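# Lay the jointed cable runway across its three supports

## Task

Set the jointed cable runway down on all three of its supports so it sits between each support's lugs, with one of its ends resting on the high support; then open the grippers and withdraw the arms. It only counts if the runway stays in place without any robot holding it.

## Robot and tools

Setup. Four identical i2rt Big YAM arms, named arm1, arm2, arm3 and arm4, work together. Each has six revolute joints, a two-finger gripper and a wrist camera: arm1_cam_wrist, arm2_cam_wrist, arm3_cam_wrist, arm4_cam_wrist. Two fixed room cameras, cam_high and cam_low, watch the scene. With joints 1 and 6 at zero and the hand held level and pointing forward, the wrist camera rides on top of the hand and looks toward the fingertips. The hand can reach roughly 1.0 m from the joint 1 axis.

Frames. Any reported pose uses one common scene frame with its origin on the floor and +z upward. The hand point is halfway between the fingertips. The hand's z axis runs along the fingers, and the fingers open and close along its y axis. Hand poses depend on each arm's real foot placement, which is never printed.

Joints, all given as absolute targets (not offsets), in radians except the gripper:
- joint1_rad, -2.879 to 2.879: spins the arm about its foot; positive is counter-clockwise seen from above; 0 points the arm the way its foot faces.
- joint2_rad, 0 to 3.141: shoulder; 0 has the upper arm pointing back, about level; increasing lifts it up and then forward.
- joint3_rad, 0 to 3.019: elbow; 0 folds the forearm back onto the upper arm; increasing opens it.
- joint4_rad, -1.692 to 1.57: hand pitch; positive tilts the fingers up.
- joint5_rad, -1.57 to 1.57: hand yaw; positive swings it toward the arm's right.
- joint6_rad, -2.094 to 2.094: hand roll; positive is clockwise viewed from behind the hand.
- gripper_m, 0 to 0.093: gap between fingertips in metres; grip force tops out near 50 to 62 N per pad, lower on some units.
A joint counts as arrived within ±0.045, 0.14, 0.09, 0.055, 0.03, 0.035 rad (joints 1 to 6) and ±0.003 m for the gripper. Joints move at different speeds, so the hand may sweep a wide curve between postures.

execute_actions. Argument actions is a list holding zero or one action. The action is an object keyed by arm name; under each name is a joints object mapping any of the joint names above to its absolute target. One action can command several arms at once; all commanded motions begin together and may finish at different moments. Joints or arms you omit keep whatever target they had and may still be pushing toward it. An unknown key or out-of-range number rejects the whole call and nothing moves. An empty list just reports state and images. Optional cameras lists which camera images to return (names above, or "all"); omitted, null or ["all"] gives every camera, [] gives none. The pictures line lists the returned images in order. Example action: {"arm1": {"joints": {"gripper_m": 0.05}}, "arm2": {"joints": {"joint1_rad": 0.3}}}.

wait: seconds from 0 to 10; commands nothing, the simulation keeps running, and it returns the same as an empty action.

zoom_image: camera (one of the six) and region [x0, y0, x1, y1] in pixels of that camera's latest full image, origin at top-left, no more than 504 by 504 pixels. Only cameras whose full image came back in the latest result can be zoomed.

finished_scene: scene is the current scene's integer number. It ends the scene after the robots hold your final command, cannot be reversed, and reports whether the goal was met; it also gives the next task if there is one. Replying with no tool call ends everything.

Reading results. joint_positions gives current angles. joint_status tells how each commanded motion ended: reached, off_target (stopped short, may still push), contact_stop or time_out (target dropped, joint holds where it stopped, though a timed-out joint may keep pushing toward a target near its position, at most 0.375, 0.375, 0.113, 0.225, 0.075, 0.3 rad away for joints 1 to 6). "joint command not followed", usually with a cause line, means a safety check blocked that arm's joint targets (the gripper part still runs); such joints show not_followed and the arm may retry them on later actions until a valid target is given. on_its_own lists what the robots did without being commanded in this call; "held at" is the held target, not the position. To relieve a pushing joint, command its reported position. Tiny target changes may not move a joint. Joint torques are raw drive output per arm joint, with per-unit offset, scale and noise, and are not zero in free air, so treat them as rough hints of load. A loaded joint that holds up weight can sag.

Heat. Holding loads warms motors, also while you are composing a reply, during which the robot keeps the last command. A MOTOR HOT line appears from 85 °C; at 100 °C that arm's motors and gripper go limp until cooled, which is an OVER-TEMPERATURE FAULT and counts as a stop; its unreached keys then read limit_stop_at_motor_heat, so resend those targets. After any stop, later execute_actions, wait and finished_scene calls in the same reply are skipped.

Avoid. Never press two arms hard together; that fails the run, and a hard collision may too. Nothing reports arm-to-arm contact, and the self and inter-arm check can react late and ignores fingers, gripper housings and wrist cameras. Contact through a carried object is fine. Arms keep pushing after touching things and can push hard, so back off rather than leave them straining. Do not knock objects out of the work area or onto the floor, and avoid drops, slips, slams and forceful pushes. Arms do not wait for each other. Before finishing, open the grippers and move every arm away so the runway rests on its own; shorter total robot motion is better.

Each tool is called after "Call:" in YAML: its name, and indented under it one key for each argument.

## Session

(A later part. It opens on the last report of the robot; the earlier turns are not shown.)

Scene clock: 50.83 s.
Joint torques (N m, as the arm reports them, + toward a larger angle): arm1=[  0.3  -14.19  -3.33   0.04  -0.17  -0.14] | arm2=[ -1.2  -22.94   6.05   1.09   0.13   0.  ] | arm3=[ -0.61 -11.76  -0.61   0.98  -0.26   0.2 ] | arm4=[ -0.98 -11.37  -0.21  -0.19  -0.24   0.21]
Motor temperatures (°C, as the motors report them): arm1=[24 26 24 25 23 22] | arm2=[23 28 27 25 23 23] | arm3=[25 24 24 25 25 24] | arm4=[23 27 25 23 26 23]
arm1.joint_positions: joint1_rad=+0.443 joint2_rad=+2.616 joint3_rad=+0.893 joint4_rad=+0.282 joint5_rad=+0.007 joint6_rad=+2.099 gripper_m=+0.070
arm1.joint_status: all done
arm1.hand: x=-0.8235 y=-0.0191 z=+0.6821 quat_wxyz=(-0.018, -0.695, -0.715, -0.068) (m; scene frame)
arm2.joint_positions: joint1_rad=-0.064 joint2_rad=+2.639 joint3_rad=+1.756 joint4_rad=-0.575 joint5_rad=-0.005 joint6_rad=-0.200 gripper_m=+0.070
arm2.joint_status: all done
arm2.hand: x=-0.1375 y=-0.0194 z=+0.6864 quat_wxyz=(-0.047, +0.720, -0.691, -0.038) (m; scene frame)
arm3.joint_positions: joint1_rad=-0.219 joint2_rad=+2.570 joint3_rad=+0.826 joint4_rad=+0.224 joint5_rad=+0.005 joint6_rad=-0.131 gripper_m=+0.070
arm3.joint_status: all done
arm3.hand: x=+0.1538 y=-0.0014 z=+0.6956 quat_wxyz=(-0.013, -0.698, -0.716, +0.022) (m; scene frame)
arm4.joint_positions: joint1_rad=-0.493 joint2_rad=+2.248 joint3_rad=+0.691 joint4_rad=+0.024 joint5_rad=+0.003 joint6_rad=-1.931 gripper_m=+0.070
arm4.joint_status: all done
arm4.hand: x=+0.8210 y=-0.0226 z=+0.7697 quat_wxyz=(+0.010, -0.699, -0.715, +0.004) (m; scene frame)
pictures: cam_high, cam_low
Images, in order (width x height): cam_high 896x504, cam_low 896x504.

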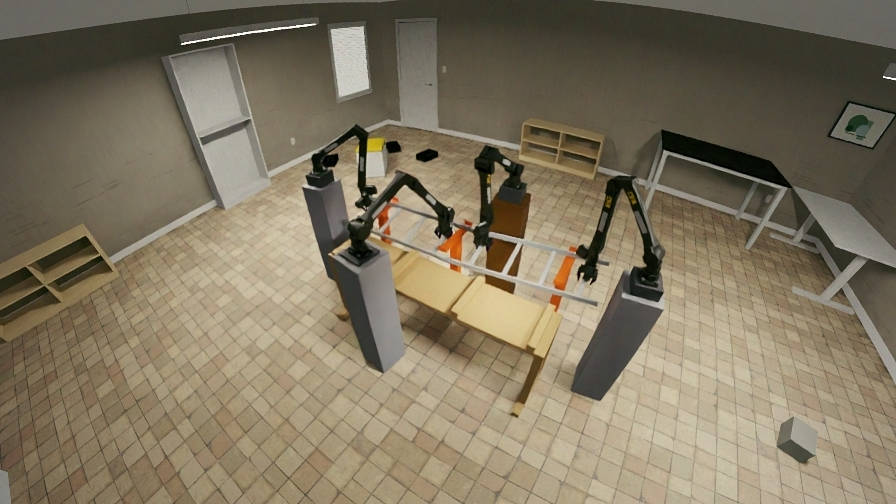

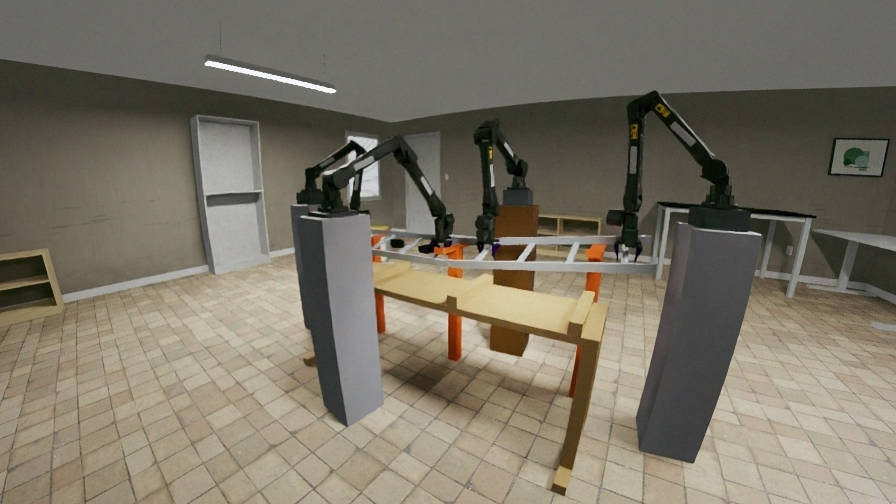

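Call:
execute_actions:
  actions:
    - {"arm1":{"joints":{"joint1_rad":0.46,"joint2_rad":2.25,"joint3_rad":0.78,"joint4_rad":0.0}},"arm2":{"joints":{"joint2_rad":2.35,"joint3_rad":1.75,"joint4_rad":-0.85}},"arm3":{"joints":{"joint2_rad":2.2,"joint3_rad":0.68,"joint4_rad":0.0}},"arm4":{"joints":{"joint2_rad":1.85,"joint3_rad":0.6,"joint4_rad":-0.3}}}

Scene clock: 52.40 s.
Joint torques (N m, as the arm reports them, + toward a larger angle): arm1=[  0.   -13.     1.21   0.24  -0.02  -0.12] | arm2=[ -0.85 -20.6    7.89   1.02   0.09   0.  ] | arm3=[-0.58 -9.09  0.94 -0.4  -0.26  0.18] | arm4=[-1.   -8.51  2.85 -0.27 -0.02  0.17]
Motor temperatures (°C, as the motors report them): arm1=[24 26 24 25 23 22] | arm2=[23 28 27 25 23 23] | arm3=[25 24 24 25 25 24] | arm4=[23 27 25 23 26 23]
arm1.joint_positions: joint1_rad=+0.451 joint2_rad=+2.234 joint3_rad=+0.781 joint4_rad=+0.007 joint5_rad=+0.003 joint6_rad=+2.098 gripper_m=+0.070
arm1.joint_status: all done
arm1.hand: x=-0.8035 y=-0.0031 z=+0.8058 quat_wxyz=(-0.016, -0.692, -0.719, -0.066) (m; scene frame)
arm2.joint_positions: joint1_rad=-0.066 joint2_rad=+2.338 joint3_rad=+1.743 joint4_rad=-0.843 joint5_rad=-0.004 joint6_rad=-0.200 gripper_m=+0.070
arm2.joint_status: all done
arm2.hand: x=-0.1309 y=+0.0046 z=+0.8708 quat_wxyz=(-0.055, +0.719, -0.692, -0.043) (m; scene frame)
arm3.joint_positions: joint1_rad=-0.219 joint2_rad=+2.195 joint3_rad=+0.683 joint4_rad=+0.013 joint5_rad=+0.005 joint6_rad=-0.131 gripper_m=+0.070
arm3.joint_status: all done
arm3.hand: x=+0.1525 y=-0.0159 z=+0.8107 quat_wxyz=(-0.019, -0.698, -0.715, +0.030) (m; scene frame)
arm4.joint_positions: joint1_rad=-0.493 joint2_rad=+1.841 joint3_rad=+0.602 joint4_rad=-0.285 joint5_rad=-0.001 joint6_rad=-1.928 gripper_m=+0.070
arm4.joint_status: all done
arm4.hand: x=+0.8212 y=-0.0233 z=+0.8850 quat_wxyz=(+0.013, -0.700, -0.714, +0.008) (m; scene frame)
pictures: arm1_cam_wrist, arm2_cam_wrist, arm3_cam_wrist, arm4_cam_wrist, cam_high, cam_low
Images, in order (width x height): arm1_cam_wrist 504x504, arm2_cam_wrist 504x504, arm3_cam_wrist 504x504, arm4_cam_wrist 504x504, cam_high 896x504, cam_low 896x504.

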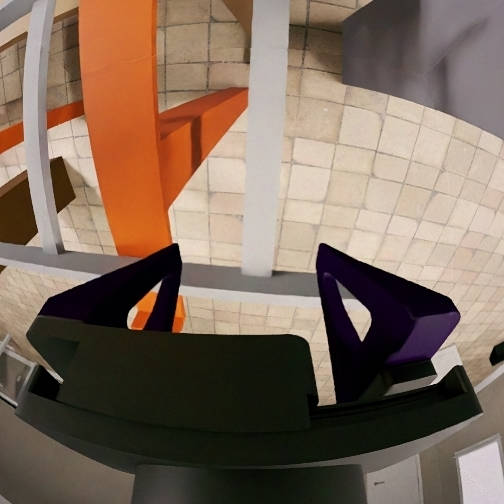

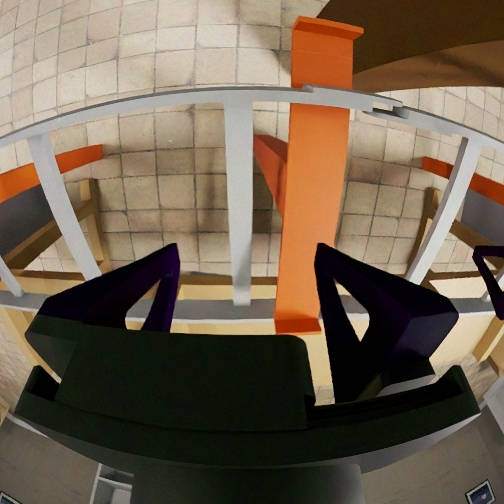

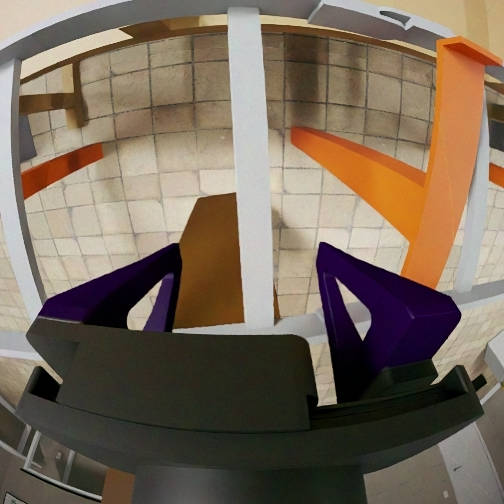

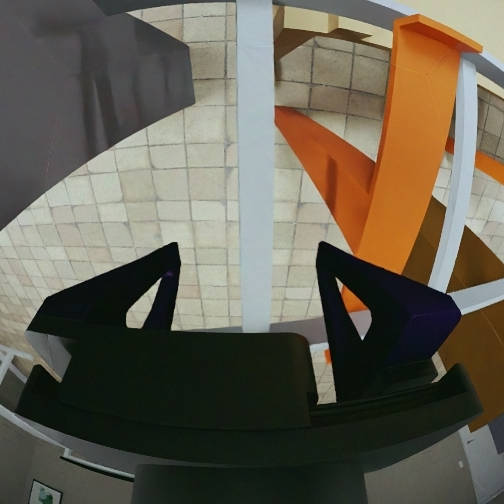

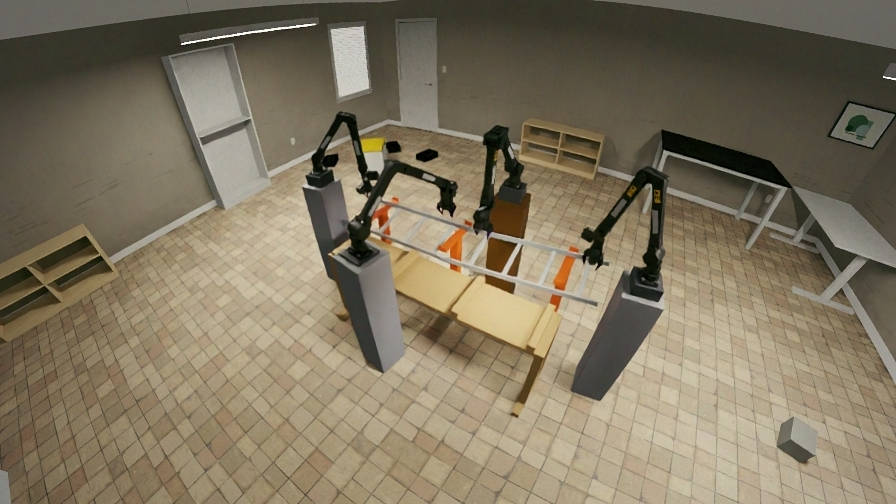

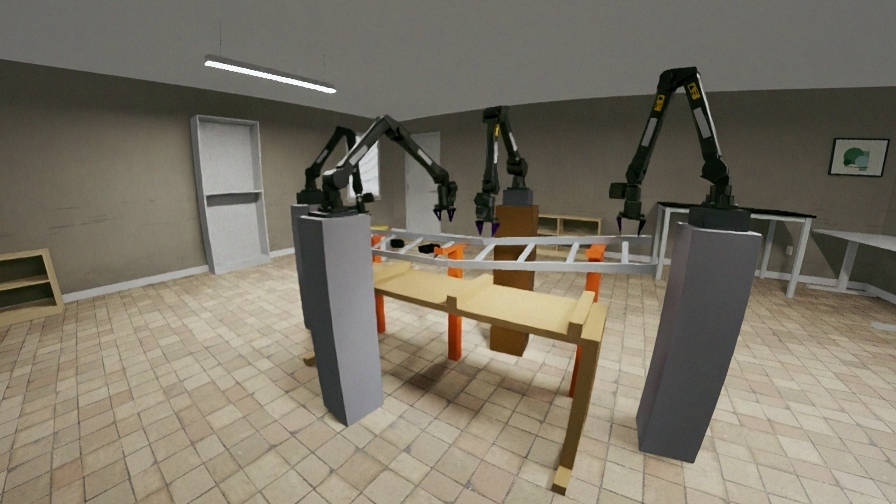

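Call:
zoom_image:
  camera: "arm2_cam_wrist"
  region: [200,0,450,340]

Call:
zoom_image:
  camera: "arm4_cam_wrist"
  region: [300,0,504,140]

Call:
zoom_image:
  camera: "cam_low"
  region: [360,210,680,310]

Region (200, 0, 450, 340) of arm2_cam_wrist's 504x504 image, scaled by 1.482, with more detail than that image has; it fills the left 371 columns of this view, and the rest is white.

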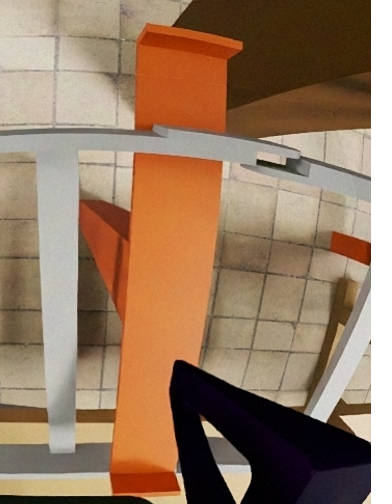

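Region (300, 0, 504, 140) of arm4_cam_wrist's 504x504 image, scaled by 2.471, with more detail than that image has; it fills the top 346 rows of this view, and the rest is white.

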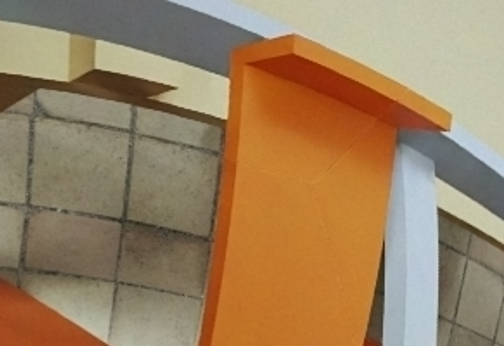

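Region (360, 210, 680, 310) of cam_low's 896x504 image, scaled by 1.575, with more detail than that image has; it fills the top 158 rows of this view, and the rest is white.

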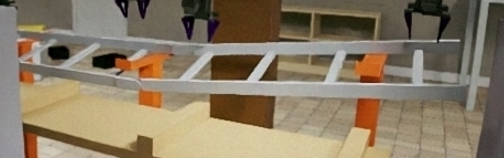

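Call:
execute_actions:
  actions:
    - {"arm1":{"joints":{"gripper_m":0.09,"joint1_rad":0.43,"joint2_rad":2.59,"joint3_rad":1.02,"joint4_rad":0.0}},"arm2":{"joints":{"gripper_m":0.09,"joint2_rad":2.70,"joint3_rad":1.94,"joint4_rad":-0.78}},"arm3":{"joints":{"gripper_m":0.09,"joint1_rad":-0.235,"joint2_rad":2.545,"joint3_rad":0.835,"joint4_rad":0.146}},"arm4":{"joints":{"gripper_m":0.09,"joint1_rad":-0.5,"joint2_rad":2.255,"joint3_rad":0.723,"joint4_rad":-0.03}}}

Scene clock: 55.60 s.
Joint torques (N m, as the arm reports them, + toward a larger angle): arm1=[-0.49 -6.27  3.85  1.54  0.47  0.  ] | arm2=[ -1.91 -21.24   6.58   1.12   0.38   0.04] | arm3=[ -1.96 -10.93  -0.65   0.42  -0.25   0.19] | arm4=[-1.28 -0.82  1.26  2.26 -0.23  0.11]
Motor temperatures (°C, as the motors report them): arm1=[24 26 24 25 23 22] | arm2=[23 28 27 25 23 23] | arm3=[25 24 24 25 25 24] | arm4=[23 27 25 23 25 23]
arm1.joint_positions: joint1_rad=+0.428 joint2_rad=+2.451 joint3_rad=+0.990 joint4_rad=-0.022 joint5_rad=-0.011 joint6_rad=+2.086 gripper_m=+0.090
arm1.joint_status: all done
arm1.hand: x=-0.7689 y=+0.0110 z=+0.7371 quat_wxyz=(-0.005, -0.696, -0.716, -0.049) (m; scene frame)
arm2.joint_positions: joint1_rad=-0.055 joint2_rad=+2.673 joint3_rad=+1.940 joint4_rad=-0.779 joint5_rad=-0.011 joint6_rad=-0.206 gripper_m=+0.090
arm2.joint_status: all done
arm2.hand: x=-0.1394 y=+0.0130 z=+0.7123 quat_wxyz=(-0.023, +0.726, -0.686, -0.025) (m; scene frame)
arm3.joint_positions: joint1_rad=-0.227 joint2_rad=+2.555 joint3_rad=+0.832 joint4_rad=+0.139 joint5_rad=+0.005 joint6_rad=-0.131 gripper_m=+0.090
arm3.joint_status: all done
arm3.hand: x=+0.1527 y=+0.0089 z=+0.6995 quat_wxyz=(+0.007, -0.701, -0.713, -0.003) (m; scene frame)
arm4.joint_positions: joint1_rad=-0.489 joint2_rad=+2.094 joint3_rad=+0.733 joint4_rad=-0.078 joint5_rad=+0.003 joint6_rad=-1.922 gripper_m=+0.090
arm4.joint_status: joint2_rad time_out (moved +0.253 of +0.414); the others done
arm4.on_its_own: joint2_rad reads +2.094 and still pushes toward +2.255 since a time_out
arm4.hand: x=+0.7675 y=-0.0050 z=+0.8207 quat_wxyz=(+0.052, -0.700, -0.712, +0.024) (m; scene frame)
pictures: arm1_cam_wrist, arm2_cam_wrist, arm3_cam_wrist, arm4_cam_wrist, cam_high, cam_low
Images, in order (width x height): arm1_cam_wrist 504x504, arm2_cam_wrist 504x504, arm3_cam_wrist 504x504, arm4_cam_wrist 504x504, cam_high 896x504, cam_low 896x504.

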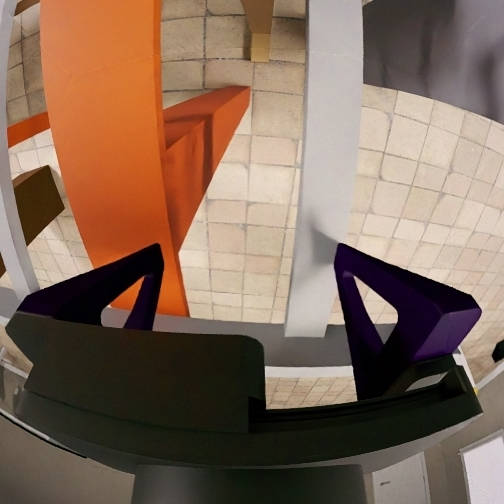

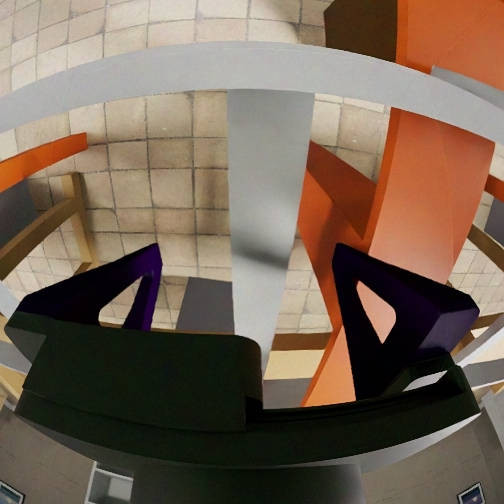

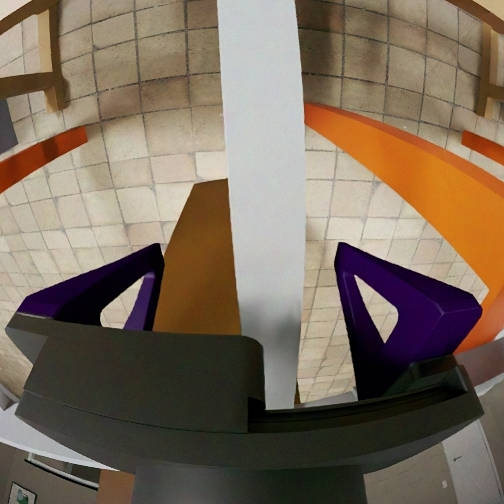

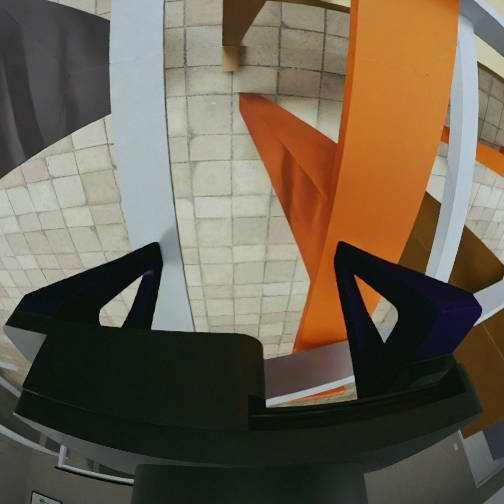

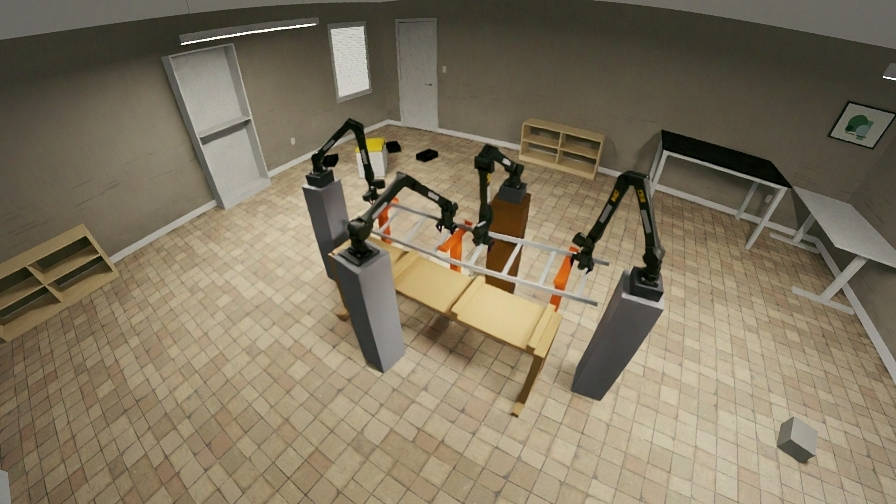

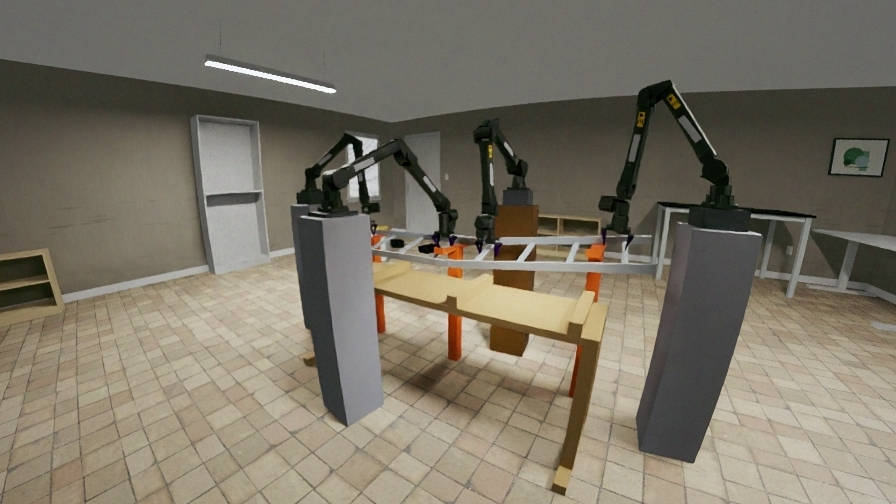

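Call:
execute_actions:
  actions:
    - {"arm1":{"joints":{"gripper_m":0.055,"joint2_rad":2.38,"joint3_rad":0.9,"joint4_rad":-0.05}},"arm2":{"joints":{"gripper_m":0.055,"joint2_rad":2.58,"joint4_rad":-0.9}},"arm3":{"joints":{"gripper_m":0.07}},"arm4":{"joints":{"gripper_m":0.055,"joint2_rad":2.02,"joint3_rad":0.64,"joint4_rad":-0.19}}}
  cameras: ["arm1_cam_wrist","arm2_cam_wrist","arm4_cam_wrist"]

Scene clock: 57.07 s.
Joint torques (N m, as the arm reports them, + toward a larger angle): arm1=[ -0.5  -14.34   1.11   0.33   0.17   0.  ] | arm2=[ -0.15 -22.77   7.68   0.95   0.08   0.05] | arm3=[ -1.85 -10.89  -0.62   0.42  -0.25   0.18] | arm4=[ -1.03 -10.02   2.17  -0.1   -0.09   0.1 ]
Motor temperatures (°C, as the motors report them): arm1=[24 26 24 25 23 22] | arm2=[23 28 27 25 23 23] | arm3=[25 24 24 25 25 24] | arm4=[23 27 25 23 25 23]
arm1.joint_positions: joint1_rad=+0.428 joint2_rad=+2.372 joint3_rad=+0.897 joint4_rad=-0.050 joint5_rad=-0.003 joint6_rad=+2.086 gripper_m=+0.055
arm1.joint_status: all done
arm1.hand: x=-0.7952 y=-0.0068 z=+0.7613 quat_wxyz=(-0.004, -0.697, -0.716, -0.028) (m; scene frame)
arm2.joint_positions: joint1_rad=-0.071 joint2_rad=+2.568 joint3_rad=+1.931 joint4_rad=-0.892 joint5_rad=-0.004 joint6_rad=-0.206 gripper_m=+0.055
arm2.joint_status: all done
arm2.hand: x=-0.1262 y=+0.0159 z=+0.7788 quat_wxyz=(-0.018, +0.721, -0.693, -0.017) (m; scene frame)
arm3.joint_positions: joint1_rad=-0.227 joint2_rad=+2.555 joint3_rad=+0.832 joint4_rad=+0.139 joint5_rad=+0.005 joint6_rad=-0.130 gripper_m=+0.070
arm3.joint_status: all done
arm3.hand: x=+0.1527 y=+0.0089 z=+0.6995 quat_wxyz=(+0.007, -0.701, -0.713, -0.003) (m; scene frame)
arm4.joint_positions: joint1_rad=-0.491 joint2_rad=+2.022 joint3_rad=+0.632 joint4_rad=-0.181 joint5_rad=+0.000 joint6_rad=-1.921 gripper_m=+0.055
arm4.joint_status: all done
arm4.hand: x=+0.8290 y=-0.0265 z=+0.8345 quat_wxyz=(-0.008, -0.702, -0.712, -0.003) (m; scene frame)
pictures: arm1_cam_wrist, arm2_cam_wrist, arm4_cam_wrist
Images, in order (width x height): arm1_cam_wrist 504x504, arm2_cam_wrist 504x504, arm4_cam_wrist 504x504.

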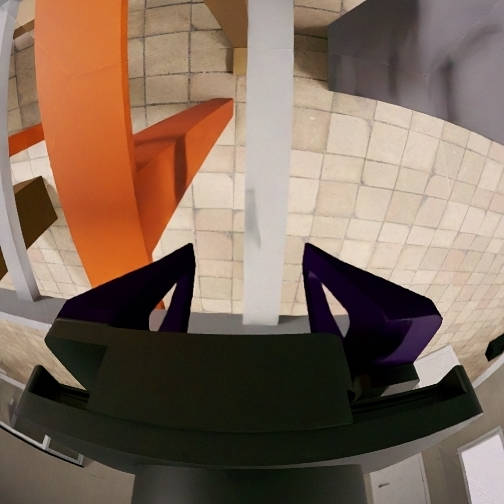

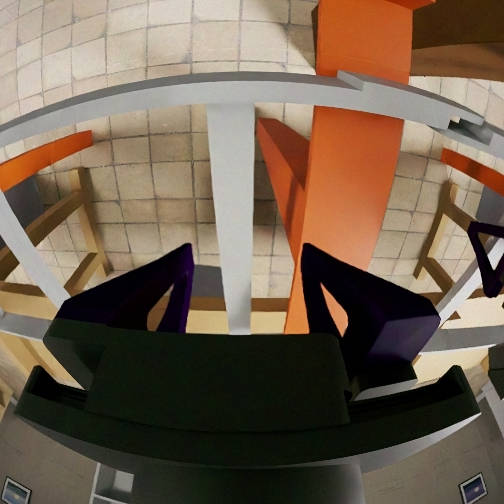

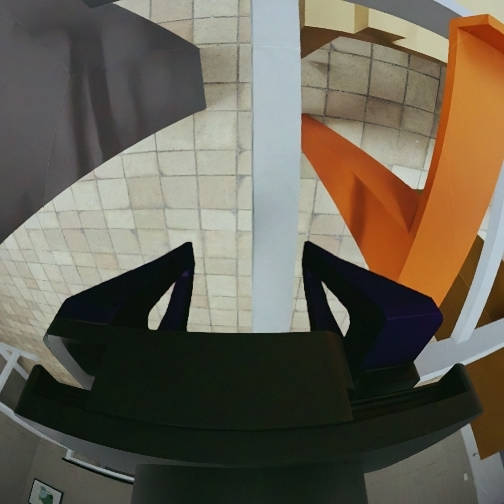

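Call:
execute_actions:
  actions:
    - {"arm1":{"joints":{"joint2_rad":2.6,"joint3_rad":0.99,"joint4_rad":0.03}},"arm2":{"joints":{"joint1_rad":-0.06,"joint2_rad":2.71,"joint3_rad":1.92,"joint4_rad":-0.77}},"arm4":{"joints":{"joint2_rad":2.25,"joint3_rad":0.71,"joint4_rad":-0.03}}}
  cameras: ["arm1_cam_wrist","arm2_cam_wrist","arm3_cam_wrist","arm4_cam_wrist"]

Scene clock: 59.30 s.
Joint torques (N m, as the arm reports them, + toward a larger angle): arm1=[-0.42 -5.57  2.43  1.57  0.26  0.02] | arm2=[  0.15 -23.4    7.01   1.35   0.09   0.03] | arm3=[ -1.88 -10.99  -0.66   0.43  -0.25   0.18] | arm4=[ -0.99 -11.25   0.09   0.72  -0.19   0.07]
Motor temperatures (°C, as the motors report them): arm1=[24 26 24 25 23 22] | arm2=[23 28 26 25 23 23] | arm3=[25 24 24 25 25 24] | arm4=[23 27 25 23 25 23]
arm1.joint_positions: joint1_rad=+0.426 joint2_rad=+2.454 joint3_rad=+0.974 joint4_rad=+0.008 joint5_rad=-0.005 joint6_rad=+2.084 gripper_m=+0.055
arm1.joint_status: joint2_rad time_out (moved +0.082 of +0.228); the others done
arm1.on_its_own: joint2_rad reads +2.454 and still pushes toward +2.600 since a time_out
arm1.hand: x=-0.7712 y=+0.0074 z=+0.7355 quat_wxyz=(-0.009, -0.696, -0.716, -0.054) (m; scene frame)
arm2.joint_positions: joint1_rad=-0.065 joint2_rad=+2.718 joint3_rad=+1.907 joint4_rad=-0.779 joint5_rad=-0.004 joint6_rad=-0.205 gripper_m=+0.055
arm2.joint_status: all done
arm2.hand: x=-0.1373 y=-0.0225 z=+0.6741 quat_wxyz=(+0.007, +0.723, -0.691, +0.000) (m; scene frame)
arm3.joint_positions: joint1_rad=-0.227 joint2_rad=+2.555 joint3_rad=+0.832 joint4_rad=+0.139 joint5_rad=+0.005 joint6_rad=-0.130 gripper_m=+0.070
arm3.joint_status: not commanded
arm3.hand: x=+0.1527 y=+0.0089 z=+0.6995 quat_wxyz=(+0.007, -0.701, -0.713, -0.003) (m; scene frame)
arm4.joint_positions: joint1_rad=-0.492 joint2_rad=+2.258 joint3_rad=+0.708 joint4_rad=-0.044 joint5_rad=+0.002 joint6_rad=-1.920 gripper_m=+0.055
arm4.joint_status: all done
arm4.hand: x=+0.8304 y=-0.0264 z=+0.7670 quat_wxyz=(-0.018, -0.703, -0.711, -0.009) (m; scene frame)
pictures: arm1_cam_wrist, arm2_cam_wrist, arm3_cam_wrist, arm4_cam_wrist
Images, in order (width x height): arm1_cam_wrist 504x504, arm2_cam_wrist 504x504, arm3_cam_wrist 504x504, arm4_cam_wrist 504x504.

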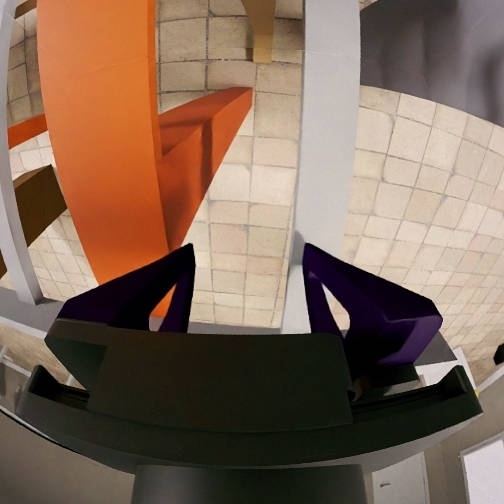

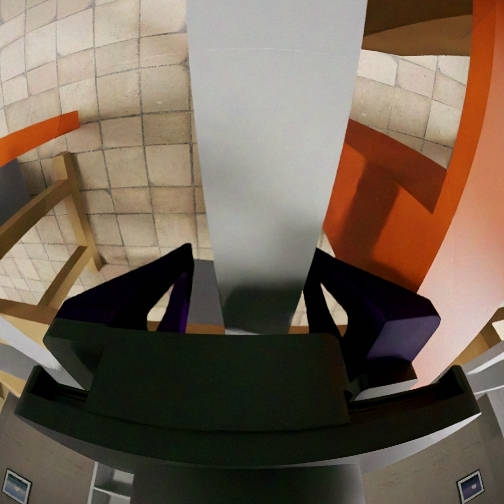

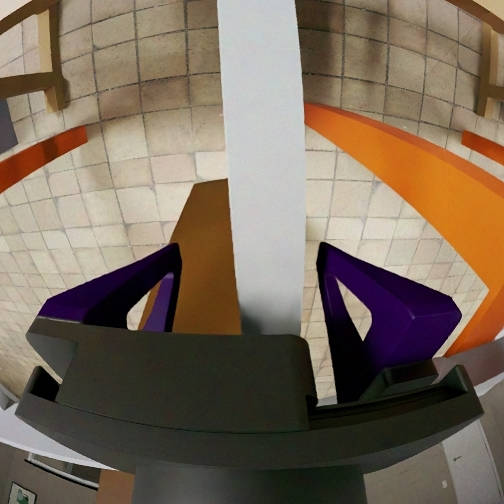

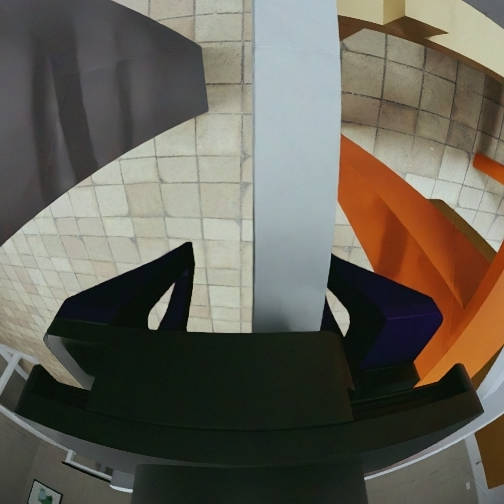

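Call:
execute_actions:
  actions:
    - {"arm1":{"joints":{"joint1_rad":0.425,"joint2_rad":2.33,"joint3_rad":0.82,"joint4_rad":0.0,"gripper_m":0.07}}}
  cameras: ["arm1_cam_wrist"]

Call:
execute_actions:
  actions:
    - {"arm1":{"joints":{"joint2_rad":2.61,"joint3_rad":0.92,"joint4_rad":0.22}}}
  cameras: ["arm1_cam_wrist"]

Scene clock: 60.60 s.
Joint torques (N m, as the arm reports them, + toward a larger angle): arm1=[ -0.21 -13.49   0.63   0.6    0.07   0.01] | arm2=[  0.27 -23.41   6.99   1.36   0.09   0.04] | arm3=[ -1.95 -10.95  -0.62   0.46  -0.25   0.18] | arm4=[ -1.06 -11.36   0.06   0.7   -0.18   0.07]
Motor temperatures (°C, as the motors report them): arm1=[24 26 24 25 23 22] | arm2=[23 28 26 25 23 23] | arm3=[25 24 24 25 25 24] | arm4=[23 27 25 23 25 23]
arm1.joint_positions: joint1_rad=+0.419 joint2_rad=+2.316 joint3_rad=+0.823 joint4_rad=-0.003 joint5_rad=+0.000 joint6_rad=+2.085 gripper_m=+0.070
arm1.joint_status: all done
arm1.hand: x=-0.8039 y=-0.0165 z=+0.7786 quat_wxyz=(-0.009, -0.700, -0.713, -0.042) (m; scene frame)
arm2.joint_positions: joint1_rad=-0.065 joint2_rad=+2.718 joint3_rad=+1.907 joint4_rad=-0.779 joint5_rad=-0.004 joint6_rad=-0.205 gripper_m=+0.055
arm2.joint_status: not commanded
arm2.hand: x=-0.1373 y=-0.0225 z=+0.6741 quat_wxyz=(+0.007, +0.723, -0.691, +0.000) (m; scene frame)
arm3.joint_positions: joint1_rad=-0.227 joint2_rad=+2.555 joint3_rad=+0.832 joint4_rad=+0.139 joint5_rad=+0.005 joint6_rad=-0.130 gripper_m=+0.070
arm3.joint_status: not commanded
arm3.hand: x=+0.1527 y=+0.0089 z=+0.6995 quat_wxyz=(+0.007, -0.701, -0.713, -0.003) (m; scene frame)
arm4.joint_positions: joint1_rad=-0.492 joint2_rad=+2.258 joint3_rad=+0.708 joint4_rad=-0.044 joint5_rad=+0.002 joint6_rad=-1.920 gripper_m=+0.055
arm4.joint_status: not commanded
arm4.hand: x=+0.8304 y=-0.0264 z=+0.7670 quat_wxyz=(-0.018, -0.703, -0.711, -0.009) (m; scene frame)
pictures: arm1_cam_wrist
Images, in order (width x height): arm1_cam_wrist 504x504.

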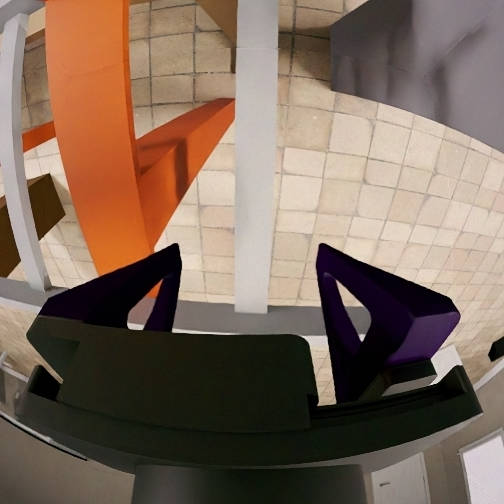

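Scene clock: 62.80 s.
Joint torques (N m, as the arm reports them, + toward a larger angle): arm1=[ 0.05 -4.38  2.36  2.08  0.22  0.01] | arm2=[  0.21 -23.35   7.03   1.34   0.09   0.03] | arm3=[ -1.87 -10.97  -0.61   0.44  -0.25   0.18] | arm4=[ -1.11 -11.32   0.06   0.72  -0.17   0.07]
Motor temperatures (°C, as the motors report them): arm1=[24 26 24 25 23 22] | arm2=[23 28 26 25 23 23] | arm3=[25 24 24 25 25 24] | arm4=[23 27 25 23 25 23]
arm1.joint_positions: joint1_rad=+0.417 joint2_rad=+2.455 joint3_rad=+0.898 joint4_rad=+0.192 joint5_rad=-0.004 joint6_rad=+2.084 gripper_m=+0.070
arm1.joint_status: joint2_rad time_out (moved +0.139 of +0.294); the others done
arm1.on_its_own: joint2_rad reads +2.455 and still pushes toward +2.610 since a time_out
arm1.hand: x=-0.7717 y=+0.0024 z=+0.7376 quat_wxyz=(-0.024, -0.696, -0.709, -0.105) (m; scene frame)
arm2.joint_positions: joint1_rad=-0.065 joint2_rad=+2.718 joint3_rad=+1.907 joint4_rad=-0.779 joint5_rad=-0.004 joint6_rad=-0.205 gripper_m=+0.055
arm2.joint_status: not commanded
arm2.hand: x=-0.1373 y=-0.0225 z=+0.6741 quat_wxyz=(+0.007, +0.723, -0.691, +0.000) (m; scene frame)
arm3.joint_positions: joint1_rad=-0.227 joint2_rad=+2.555 joint3_rad=+0.832 joint4_rad=+0.139 joint5_rad=+0.005 joint6_rad=-0.130 gripper_m=+0.070
arm3.joint_status: not commanded
arm3.hand: x=+0.1527 y=+0.0089 z=+0.6995 quat_wxyz=(+0.007, -0.701, -0.713, -0.003) (m; scene frame)
arm4.joint_positions: joint1_rad=-0.492 joint2_rad=+2.258 joint3_rad=+0.708 joint4_rad=-0.044 joint5_rad=+0.002 joint6_rad=-1.920 gripper_m=+0.055
arm4.joint_status: not commanded
arm4.hand: x=+0.8304 y=-0.0264 z=+0.7670 quat_wxyz=(-0.018, -0.703, -0.711, -0.009) (m; scene frame)
pictures: arm1_cam_wrist
Images, in order (width x height): arm1_cam_wrist 504x504.

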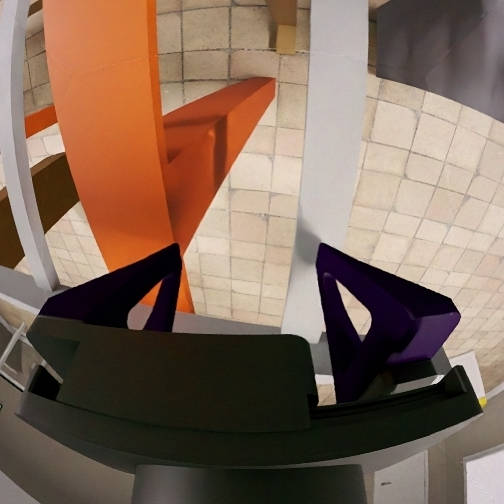

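Call:
execute_actions:
  actions:
    - {"arm1":{"joints":{"joint2_rad":2.36,"joint3_rad":0.82,"joint4_rad":0.03,"gripper_m":0.06}}}
  cameras: []

Call:
execute_actions:
  actions:
    - {"arm1":{"joints":{"joint2_rad":2.5,"joint3_rad":0.85,"joint4_rad":0.1}}}
  cameras: ["arm1_cam_wrist"]

Scene clock: 64.07 s.
Joint torques (N m, as the arm reports them, + toward a larger angle): arm1=[  0.08 -13.64   0.45   0.41   0.16  -0.03] | arm2=[  0.16 -23.37   7.04   1.34   0.09   0.04] | arm3=[ -1.91 -10.99  -0.63   0.44  -0.25   0.18] | arm4=[ -1.02 -11.29   0.08   0.71  -0.17   0.06]
Motor temperatures (°C, as the motors report them): arm1=[24 26 24 25 23 22] | arm2=[23 28 26 25 23 23] | arm3=[25 24 24 25 25 24] | arm4=[23 27 25 23 25 23]
arm1.joint_positions: joint1_rad=+0.417 joint2_rad=+2.349 joint3_rad=+0.821 joint4_rad=+0.033 joint5_rad=-0.003 joint6_rad=+2.089 gripper_m=+0.060
arm1.joint_status: all done
arm1.hand: x=-0.8086 y=-0.0198 z=+0.7673 quat_wxyz=(-0.008, -0.702, -0.711, -0.042) (m; scene frame)
arm2.joint_positions: joint1_rad=-0.065 joint2_rad=+2.718 joint3_rad=+1.907 joint4_rad=-0.779 joint5_rad=-0.004 joint6_rad=-0.205 gripper_m=+0.055
arm2.joint_status: not commanded
arm2.hand: x=-0.1373 y=-0.0225 z=+0.6741 quat_wxyz=(+0.007, +0.723, -0.691, +0.000) (m; scene frame)
arm3.joint_positions: joint1_rad=-0.227 joint2_rad=+2.555 joint3_rad=+0.832 joint4_rad=+0.139 joint5_rad=+0.005 joint6_rad=-0.130 gripper_m=+0.070
arm3.joint_status: not commanded
arm3.hand: x=+0.1527 y=+0.0089 z=+0.6995 quat_wxyz=(+0.007, -0.701, -0.713, -0.003) (m; scene frame)
arm4.joint_positions: joint1_rad=-0.492 joint2_rad=+2.258 joint3_rad=+0.708 joint4_rad=-0.044 joint5_rad=+0.002 joint6_rad=-1.920 gripper_m=+0.055
arm4.joint_status: not commanded
arm4.hand: x=+0.8304 y=-0.0264 z=+0.7670 quat_wxyz=(-0.018, -0.703, -0.711, -0.009) (m; scene frame)
pictures: none
No camera images: the call's "cameras" was empty. Leave "cameras" out to get every camera's image.

Scene clock: 64.87 s.
Joint torques (N m, as the arm reports them, + toward a larger angle): arm1=[  0.16 -12.9   -0.57   0.42  -0.05  -0.03] | arm2=[  0.13 -23.31   7.01   1.33   0.1    0.04] | arm3=[ -1.81 -10.99  -0.62   0.42  -0.25   0.18] | arm4=[ -0.97 -11.2    0.07   0.7   -0.18   0.08]
Motor temperatures (°C, as the motors report them): arm1=[24 26 24 25 23 22] | arm2=[23 28 26 25 23 23] | arm3=[25 24 23 25 25 24] | arm4=[23 27 25 23 25 23]
arm1.joint_positions: joint1_rad=+0.417 joint2_rad=+2.479 joint3_rad=+0.849 joint4_rad=+0.099 joint5_rad=+0.004 joint6_rad=+2.089 gripper_m=+0.060
arm1.joint_status: all done
arm1.hand: x=-0.8261 y=-0.0311 z=+0.7243 quat_wxyz=(-0.006, -0.702, -0.711, -0.024) (m; scene frame)
arm2.joint_positions: joint1_rad=-0.065 joint2_rad=+2.718 joint3_rad=+1.907 joint4_rad=-0.779 joint5_rad=-0.004 joint6_rad=-0.205 gripper_m=+0.055
arm2.joint_status: not commanded
arm2.hand: x=-0.1373 y=-0.0225 z=+0.6741 quat_wxyz=(+0.007, +0.723, -0.691, +0.000) (m; scene frame)
arm3.joint_positions: joint1_rad=-0.227 joint2_rad=+2.555 joint3_rad=+0.832 joint4_rad=+0.139 joint5_rad=+0.005 joint6_rad=-0.130 gripper_m=+0.070
arm3.joint_status: not commanded
arm3.hand: x=+0.1527 y=+0.0089 z=+0.6995 quat_wxyz=(+0.007, -0.701, -0.713, -0.003) (m; scene frame)
arm4.joint_positions: joint1_rad=-0.492 joint2_rad=+2.258 joint3_rad=+0.708 joint4_rad=-0.044 joint5_rad=+0.002 joint6_rad=-1.920 gripper_m=+0.055
arm4.joint_status: not commanded
arm4.hand: x=+0.8304 y=-0.0264 z=+0.7670 quat_wxyz=(-0.018, -0.703, -0.711, -0.009) (m; scene frame)
pictures: arm1_cam_wrist
Images, in order (width x height): arm1_cam_wrist 504x504.

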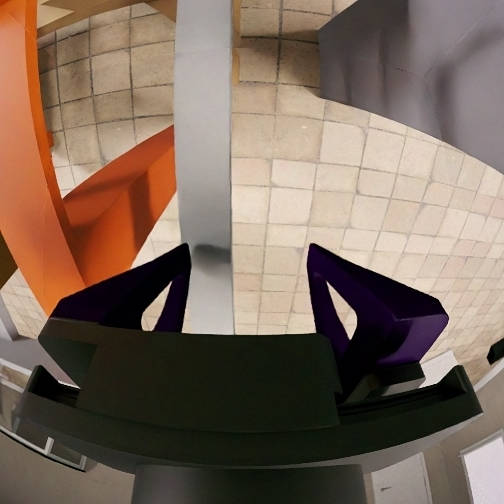

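Call:
execute_actions:
  actions:
    - {"arm1":{"joints":{"joint3_rad":0.90,"joint4_rad":0.05}}}
  cameras: ["arm1_cam_wrist"]

Call:
execute_actions:
  actions:
    - {"arm1":{"joints":{"joint2_rad":2.61,"joint3_rad":0.94,"joint4_rad":0.1}}}
  cameras: ["arm1_cam_wrist"]

Scene clock: 65.67 s.
Joint torques (N m, as the arm reports them, + toward a larger angle): arm1=[ -0.01 -12.81   2.38   0.37  -0.05  -0.03] | arm2=[  0.17 -23.38   6.99   1.32   0.09   0.04] | arm3=[ -1.88 -10.92  -0.61   0.42  -0.25   0.18] | arm4=[ -0.97 -11.29   0.06   0.73  -0.17   0.07]
Motor temperatures (°C, as the motors report them): arm1=[24 26 24 25 23 22] | arm2=[23 28 26 25 23 23] | arm3=[25 24 23 25 24 24] | arm4=[23 27 25 23 25 23]
arm1.joint_positions: joint1_rad=+0.417 joint2_rad=+2.476 joint3_rad=+0.868 joint4_rad=+0.050 joint5_rad=+0.004 joint6_rad=+2.089 gripper_m=+0.060
arm1.joint_status: all done
arm1.hand: x=-0.8253 y=-0.0306 z=+0.7250 quat_wxyz=(-0.003, -0.702, -0.712, -0.011) (m; scene frame)
arm2.joint_positions: joint1_rad=-0.065 joint2_rad=+2.718 joint3_rad=+1.907 joint4_rad=-0.779 joint5_rad=-0.004 joint6_rad=-0.205 gripper_m=+0.055
arm2.joint_status: not commanded
arm2.hand: x=-0.1373 y=-0.0225 z=+0.6741 quat_wxyz=(+0.007, +0.723, -0.691, +0.000) (m; scene frame)
arm3.joint_positions: joint1_rad=-0.227 joint2_rad=+2.555 joint3_rad=+0.832 joint4_rad=+0.139 joint5_rad=+0.005 joint6_rad=-0.130 gripper_m=+0.070
arm3.joint_status: not commanded
arm3.hand: x=+0.1527 y=+0.0089 z=+0.6995 quat_wxyz=(+0.007, -0.701, -0.713, -0.003) (m; scene frame)
arm4.joint_positions: joint1_rad=-0.492 joint2_rad=+2.258 joint3_rad=+0.708 joint4_rad=-0.044 joint5_rad=+0.002 joint6_rad=-1.920 gripper_m=+0.055
arm4.joint_status: not commanded
arm4.hand: x=+0.8304 y=-0.0264 z=+0.7670 quat_wxyz=(-0.018, -0.703, -0.711, -0.009) (m; scene frame)
pictures: arm1_cam_wrist
Images, in order (width x height): arm1_cam_wrist 504x504.

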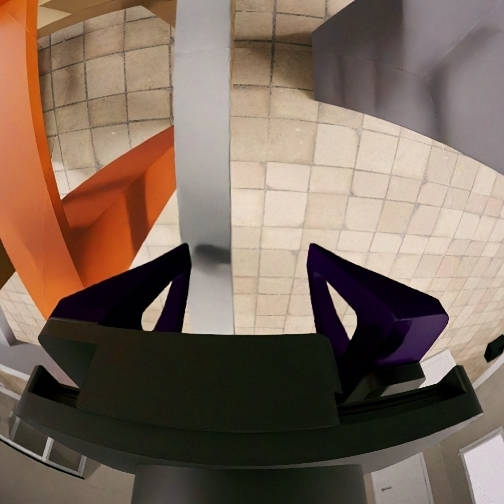

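Scene clock: 66.33 s.
Joint torques (N m, as the arm reports them, + toward a larger angle): arm1=[ 0.09 -5.57  5.55  2.23 -0.19 -0.07] | arm2=[  0.3  -23.26   7.02   1.34   0.09   0.03] | arm3=[ -1.84 -11.02  -0.61   0.44  -0.26   0.18] | arm4=[ -0.91 -11.22   0.08   0.73  -0.18   0.07]
Motor temperatures (°C, as the motors report them): arm1=[24 26 24 25 23 22] | arm2=[23 28 26 25 23 23] | arm3=[25 24 23 25 24 24] | arm4=[23 27 25 23 25 23]
arm1.joint_positions: joint1_rad=+0.417 joint2_rad=+2.481 joint3_rad=+0.871 joint4_rad=+0.059 joint5_rad=+0.008 joint6_rad=+2.093 gripper_m=+0.060
arm1.joint_status: all done
arm1.hand: x=-0.8233 y=-0.0304 z=+0.7232 quat_wxyz=(-0.006, -0.704, -0.710, -0.014) (m; scene frame)
arm2.joint_positions: joint1_rad=-0.065 joint2_rad=+2.718 joint3_rad=+1.907 joint4_rad=-0.779 joint5_rad=-0.004 joint6_rad=-0.205 gripper_m=+0.055
arm2.joint_status: not commanded
arm2.hand: x=-0.1373 y=-0.0225 z=+0.6741 quat_wxyz=(+0.007, +0.723, -0.691, +0.000) (m; scene frame)
arm3.joint_positions: joint1_rad=-0.227 joint2_rad=+2.555 joint3_rad=+0.832 joint4_rad=+0.139 joint5_rad=+0.005 joint6_rad=-0.130 gripper_m=+0.070
arm3.joint_status: not commanded
arm3.hand: x=+0.1527 y=+0.0089 z=+0.6995 quat_wxyz=(+0.007, -0.701, -0.713, -0.003) (m; scene frame)
arm4.joint_positions: joint1_rad=-0.492 joint2_rad=+2.258 joint3_rad=+0.708 joint4_rad=-0.044 joint5_rad=+0.002 joint6_rad=-1.920 gripper_m=+0.055
arm4.joint_status: not commanded
arm4.hand: x=+0.8304 y=-0.0264 z=+0.7670 quat_wxyz=(-0.018, -0.703, -0.711, -0.009) (m; scene frame)
pictures: arm1_cam_wrist
Images, in order (width x height): arm1_cam_wrist 504x504.

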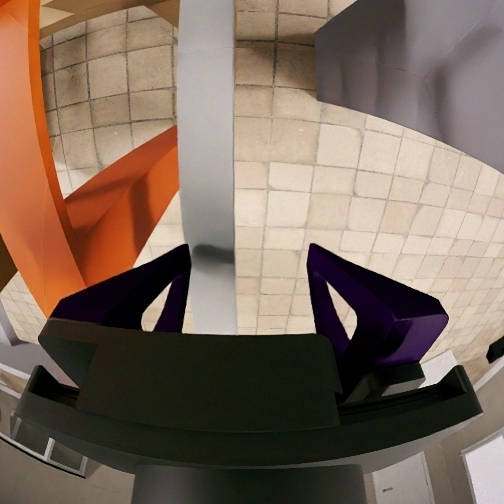

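Call:
execute_actions:
  actions:
    - {"arm1":{"joints":{"joint1_rad":0.43,"joint2_rad":2.37,"joint3_rad":0.89,"joint4_rad":-0.09}}}
  cameras: []

Call:
execute_actions:
  actions:
    - {"arm1":{"joints":{"joint2_rad":2.49,"joint3_rad":0.93,"joint4_rad":-0.02}}}
  cameras: ["arm1_cam_wrist"]

Scene clock: 67.53 s.
Joint torques (N m, as the arm reports them, + toward a larger angle): arm1=[  0.23 -13.92   0.96   0.    -0.02  -0.07] | arm2=[  0.26 -23.24   7.     1.3    0.09   0.04] | arm3=[ -1.83 -10.95  -0.62   0.42  -0.25   0.18] | arm4=[ -1.12 -11.35   0.09   0.72  -0.18   0.07]
Motor temperatures (°C, as the motors report them): arm1=[24 26 24 25 23 22] | arm2=[23 28 26 25 23 23] | arm3=[25 24 23 25 24 24] | arm4=[23 27 25 23 25 23]
arm1.joint_positions: joint1_rad=+0.420 joint2_rad=+2.355 joint3_rad=+0.889 joint4_rad=-0.083 joint5_rad=+0.003 joint6_rad=+2.093 gripper_m=+0.060
arm1.joint_status: all done
arm1.hand: x=-0.7985 y=-0.0136 z=+0.7666 quat_wxyz=(-0.003, -0.703, -0.711, -0.016) (m; scene frame)
arm2.joint_positions: joint1_rad=-0.065 joint2_rad=+2.718 joint3_rad=+1.907 joint4_rad=-0.779 joint5_rad=-0.004 joint6_rad=-0.205 gripper_m=+0.055
arm2.joint_status: not commanded
arm2.hand: x=-0.1373 y=-0.0225 z=+0.6741 quat_wxyz=(+0.007, +0.723, -0.691, +0.000) (m; scene frame)
arm3.joint_positions: joint1_rad=-0.227 joint2_rad=+2.555 joint3_rad=+0.832 joint4_rad=+0.139 joint5_rad=+0.005 joint6_rad=-0.130 gripper_m=+0.070
arm3.joint_status: not commanded
arm3.hand: x=+0.1527 y=+0.0089 z=+0.6995 quat_wxyz=(+0.007, -0.701, -0.713, -0.003) (m; scene frame)
arm4.joint_positions: joint1_rad=-0.492 joint2_rad=+2.258 joint3_rad=+0.708 joint4_rad=-0.044 joint5_rad=+0.002 joint6_rad=-1.920 gripper_m=+0.055
arm4.joint_status: not commanded
arm4.hand: x=+0.8304 y=-0.0264 z=+0.7670 quat_wxyz=(-0.018, -0.703, -0.711, -0.009) (m; scene frame)
pictures: none
No camera images: the call's "cameras" was empty. Leave "cameras" out to get every camera's image.

Scene clock: 68.47 s.
Joint torques (N m, as the arm reports them, + toward a larger angle): arm1=[  0.22 -15.35   0.     0.52  -0.02  -0.07] | arm2=[  0.29 -23.38   7.02   1.33   0.09   0.04] | arm3=[ -1.9  -10.87  -0.63   0.43  -0.26   0.18] | arm4=[ -1.07 -11.35   0.06   0.71  -0.18   0.07]
Motor temperatures (°C, as the motors report them): arm1=[24 26 24 25 23 22] | arm2=[23 28 26 25 23 23] | arm3=[25 24 23 25 24 24] | arm4=[23 27 25 23 25 23]
arm1.joint_positions: joint1_rad=+0.420 joint2_rad=+2.491 joint3_rad=+0.930 joint4_rad=-0.025 joint5_rad=+0.003 joint6_rad=+2.093 gripper_m=+0.060
arm1.joint_status: all done
arm1.hand: x=-0.8138 y=-0.0224 z=+0.7197 quat_wxyz=(+0.001, -0.703, -0.711, +0.002) (m; scene frame)
arm2.joint_positions: joint1_rad=-0.065 joint2_rad=+2.718 joint3_rad=+1.907 joint4_rad=-0.779 joint5_rad=-0.004 joint6_rad=-0.205 gripper_m=+0.055
arm2.joint_status: not commanded
arm2.hand: x=-0.1373 y=-0.0225 z=+0.6741 quat_wxyz=(+0.007, +0.723, -0.691, +0.000) (m; scene frame)
arm3.joint_positions: joint1_rad=-0.227 joint2_rad=+2.555 joint3_rad=+0.832 joint4_rad=+0.139 joint5_rad=+0.005 joint6_rad=-0.130 gripper_m=+0.070
arm3.joint_status: not commanded
arm3.hand: x=+0.1527 y=+0.0089 z=+0.6995 quat_wxyz=(+0.007, -0.701, -0.713, -0.003) (m; scene frame)
arm4.joint_positions: joint1_rad=-0.492 joint2_rad=+2.258 joint3_rad=+0.708 joint4_rad=-0.044 joint5_rad=+0.002 joint6_rad=-1.920 gripper_m=+0.055
arm4.joint_status: not commanded
arm4.hand: x=+0.8304 y=-0.0264 z=+0.7670 quat_wxyz=(-0.018, -0.703, -0.711, -0.009) (m; scene frame)
pictures: arm1_cam_wrist
Images, in order (width x height): arm1_cam_wrist 504x504.

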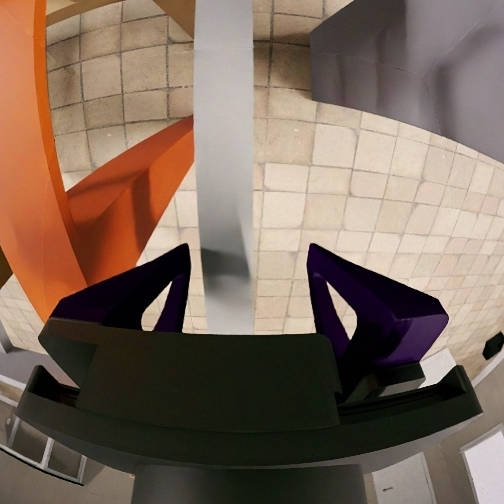

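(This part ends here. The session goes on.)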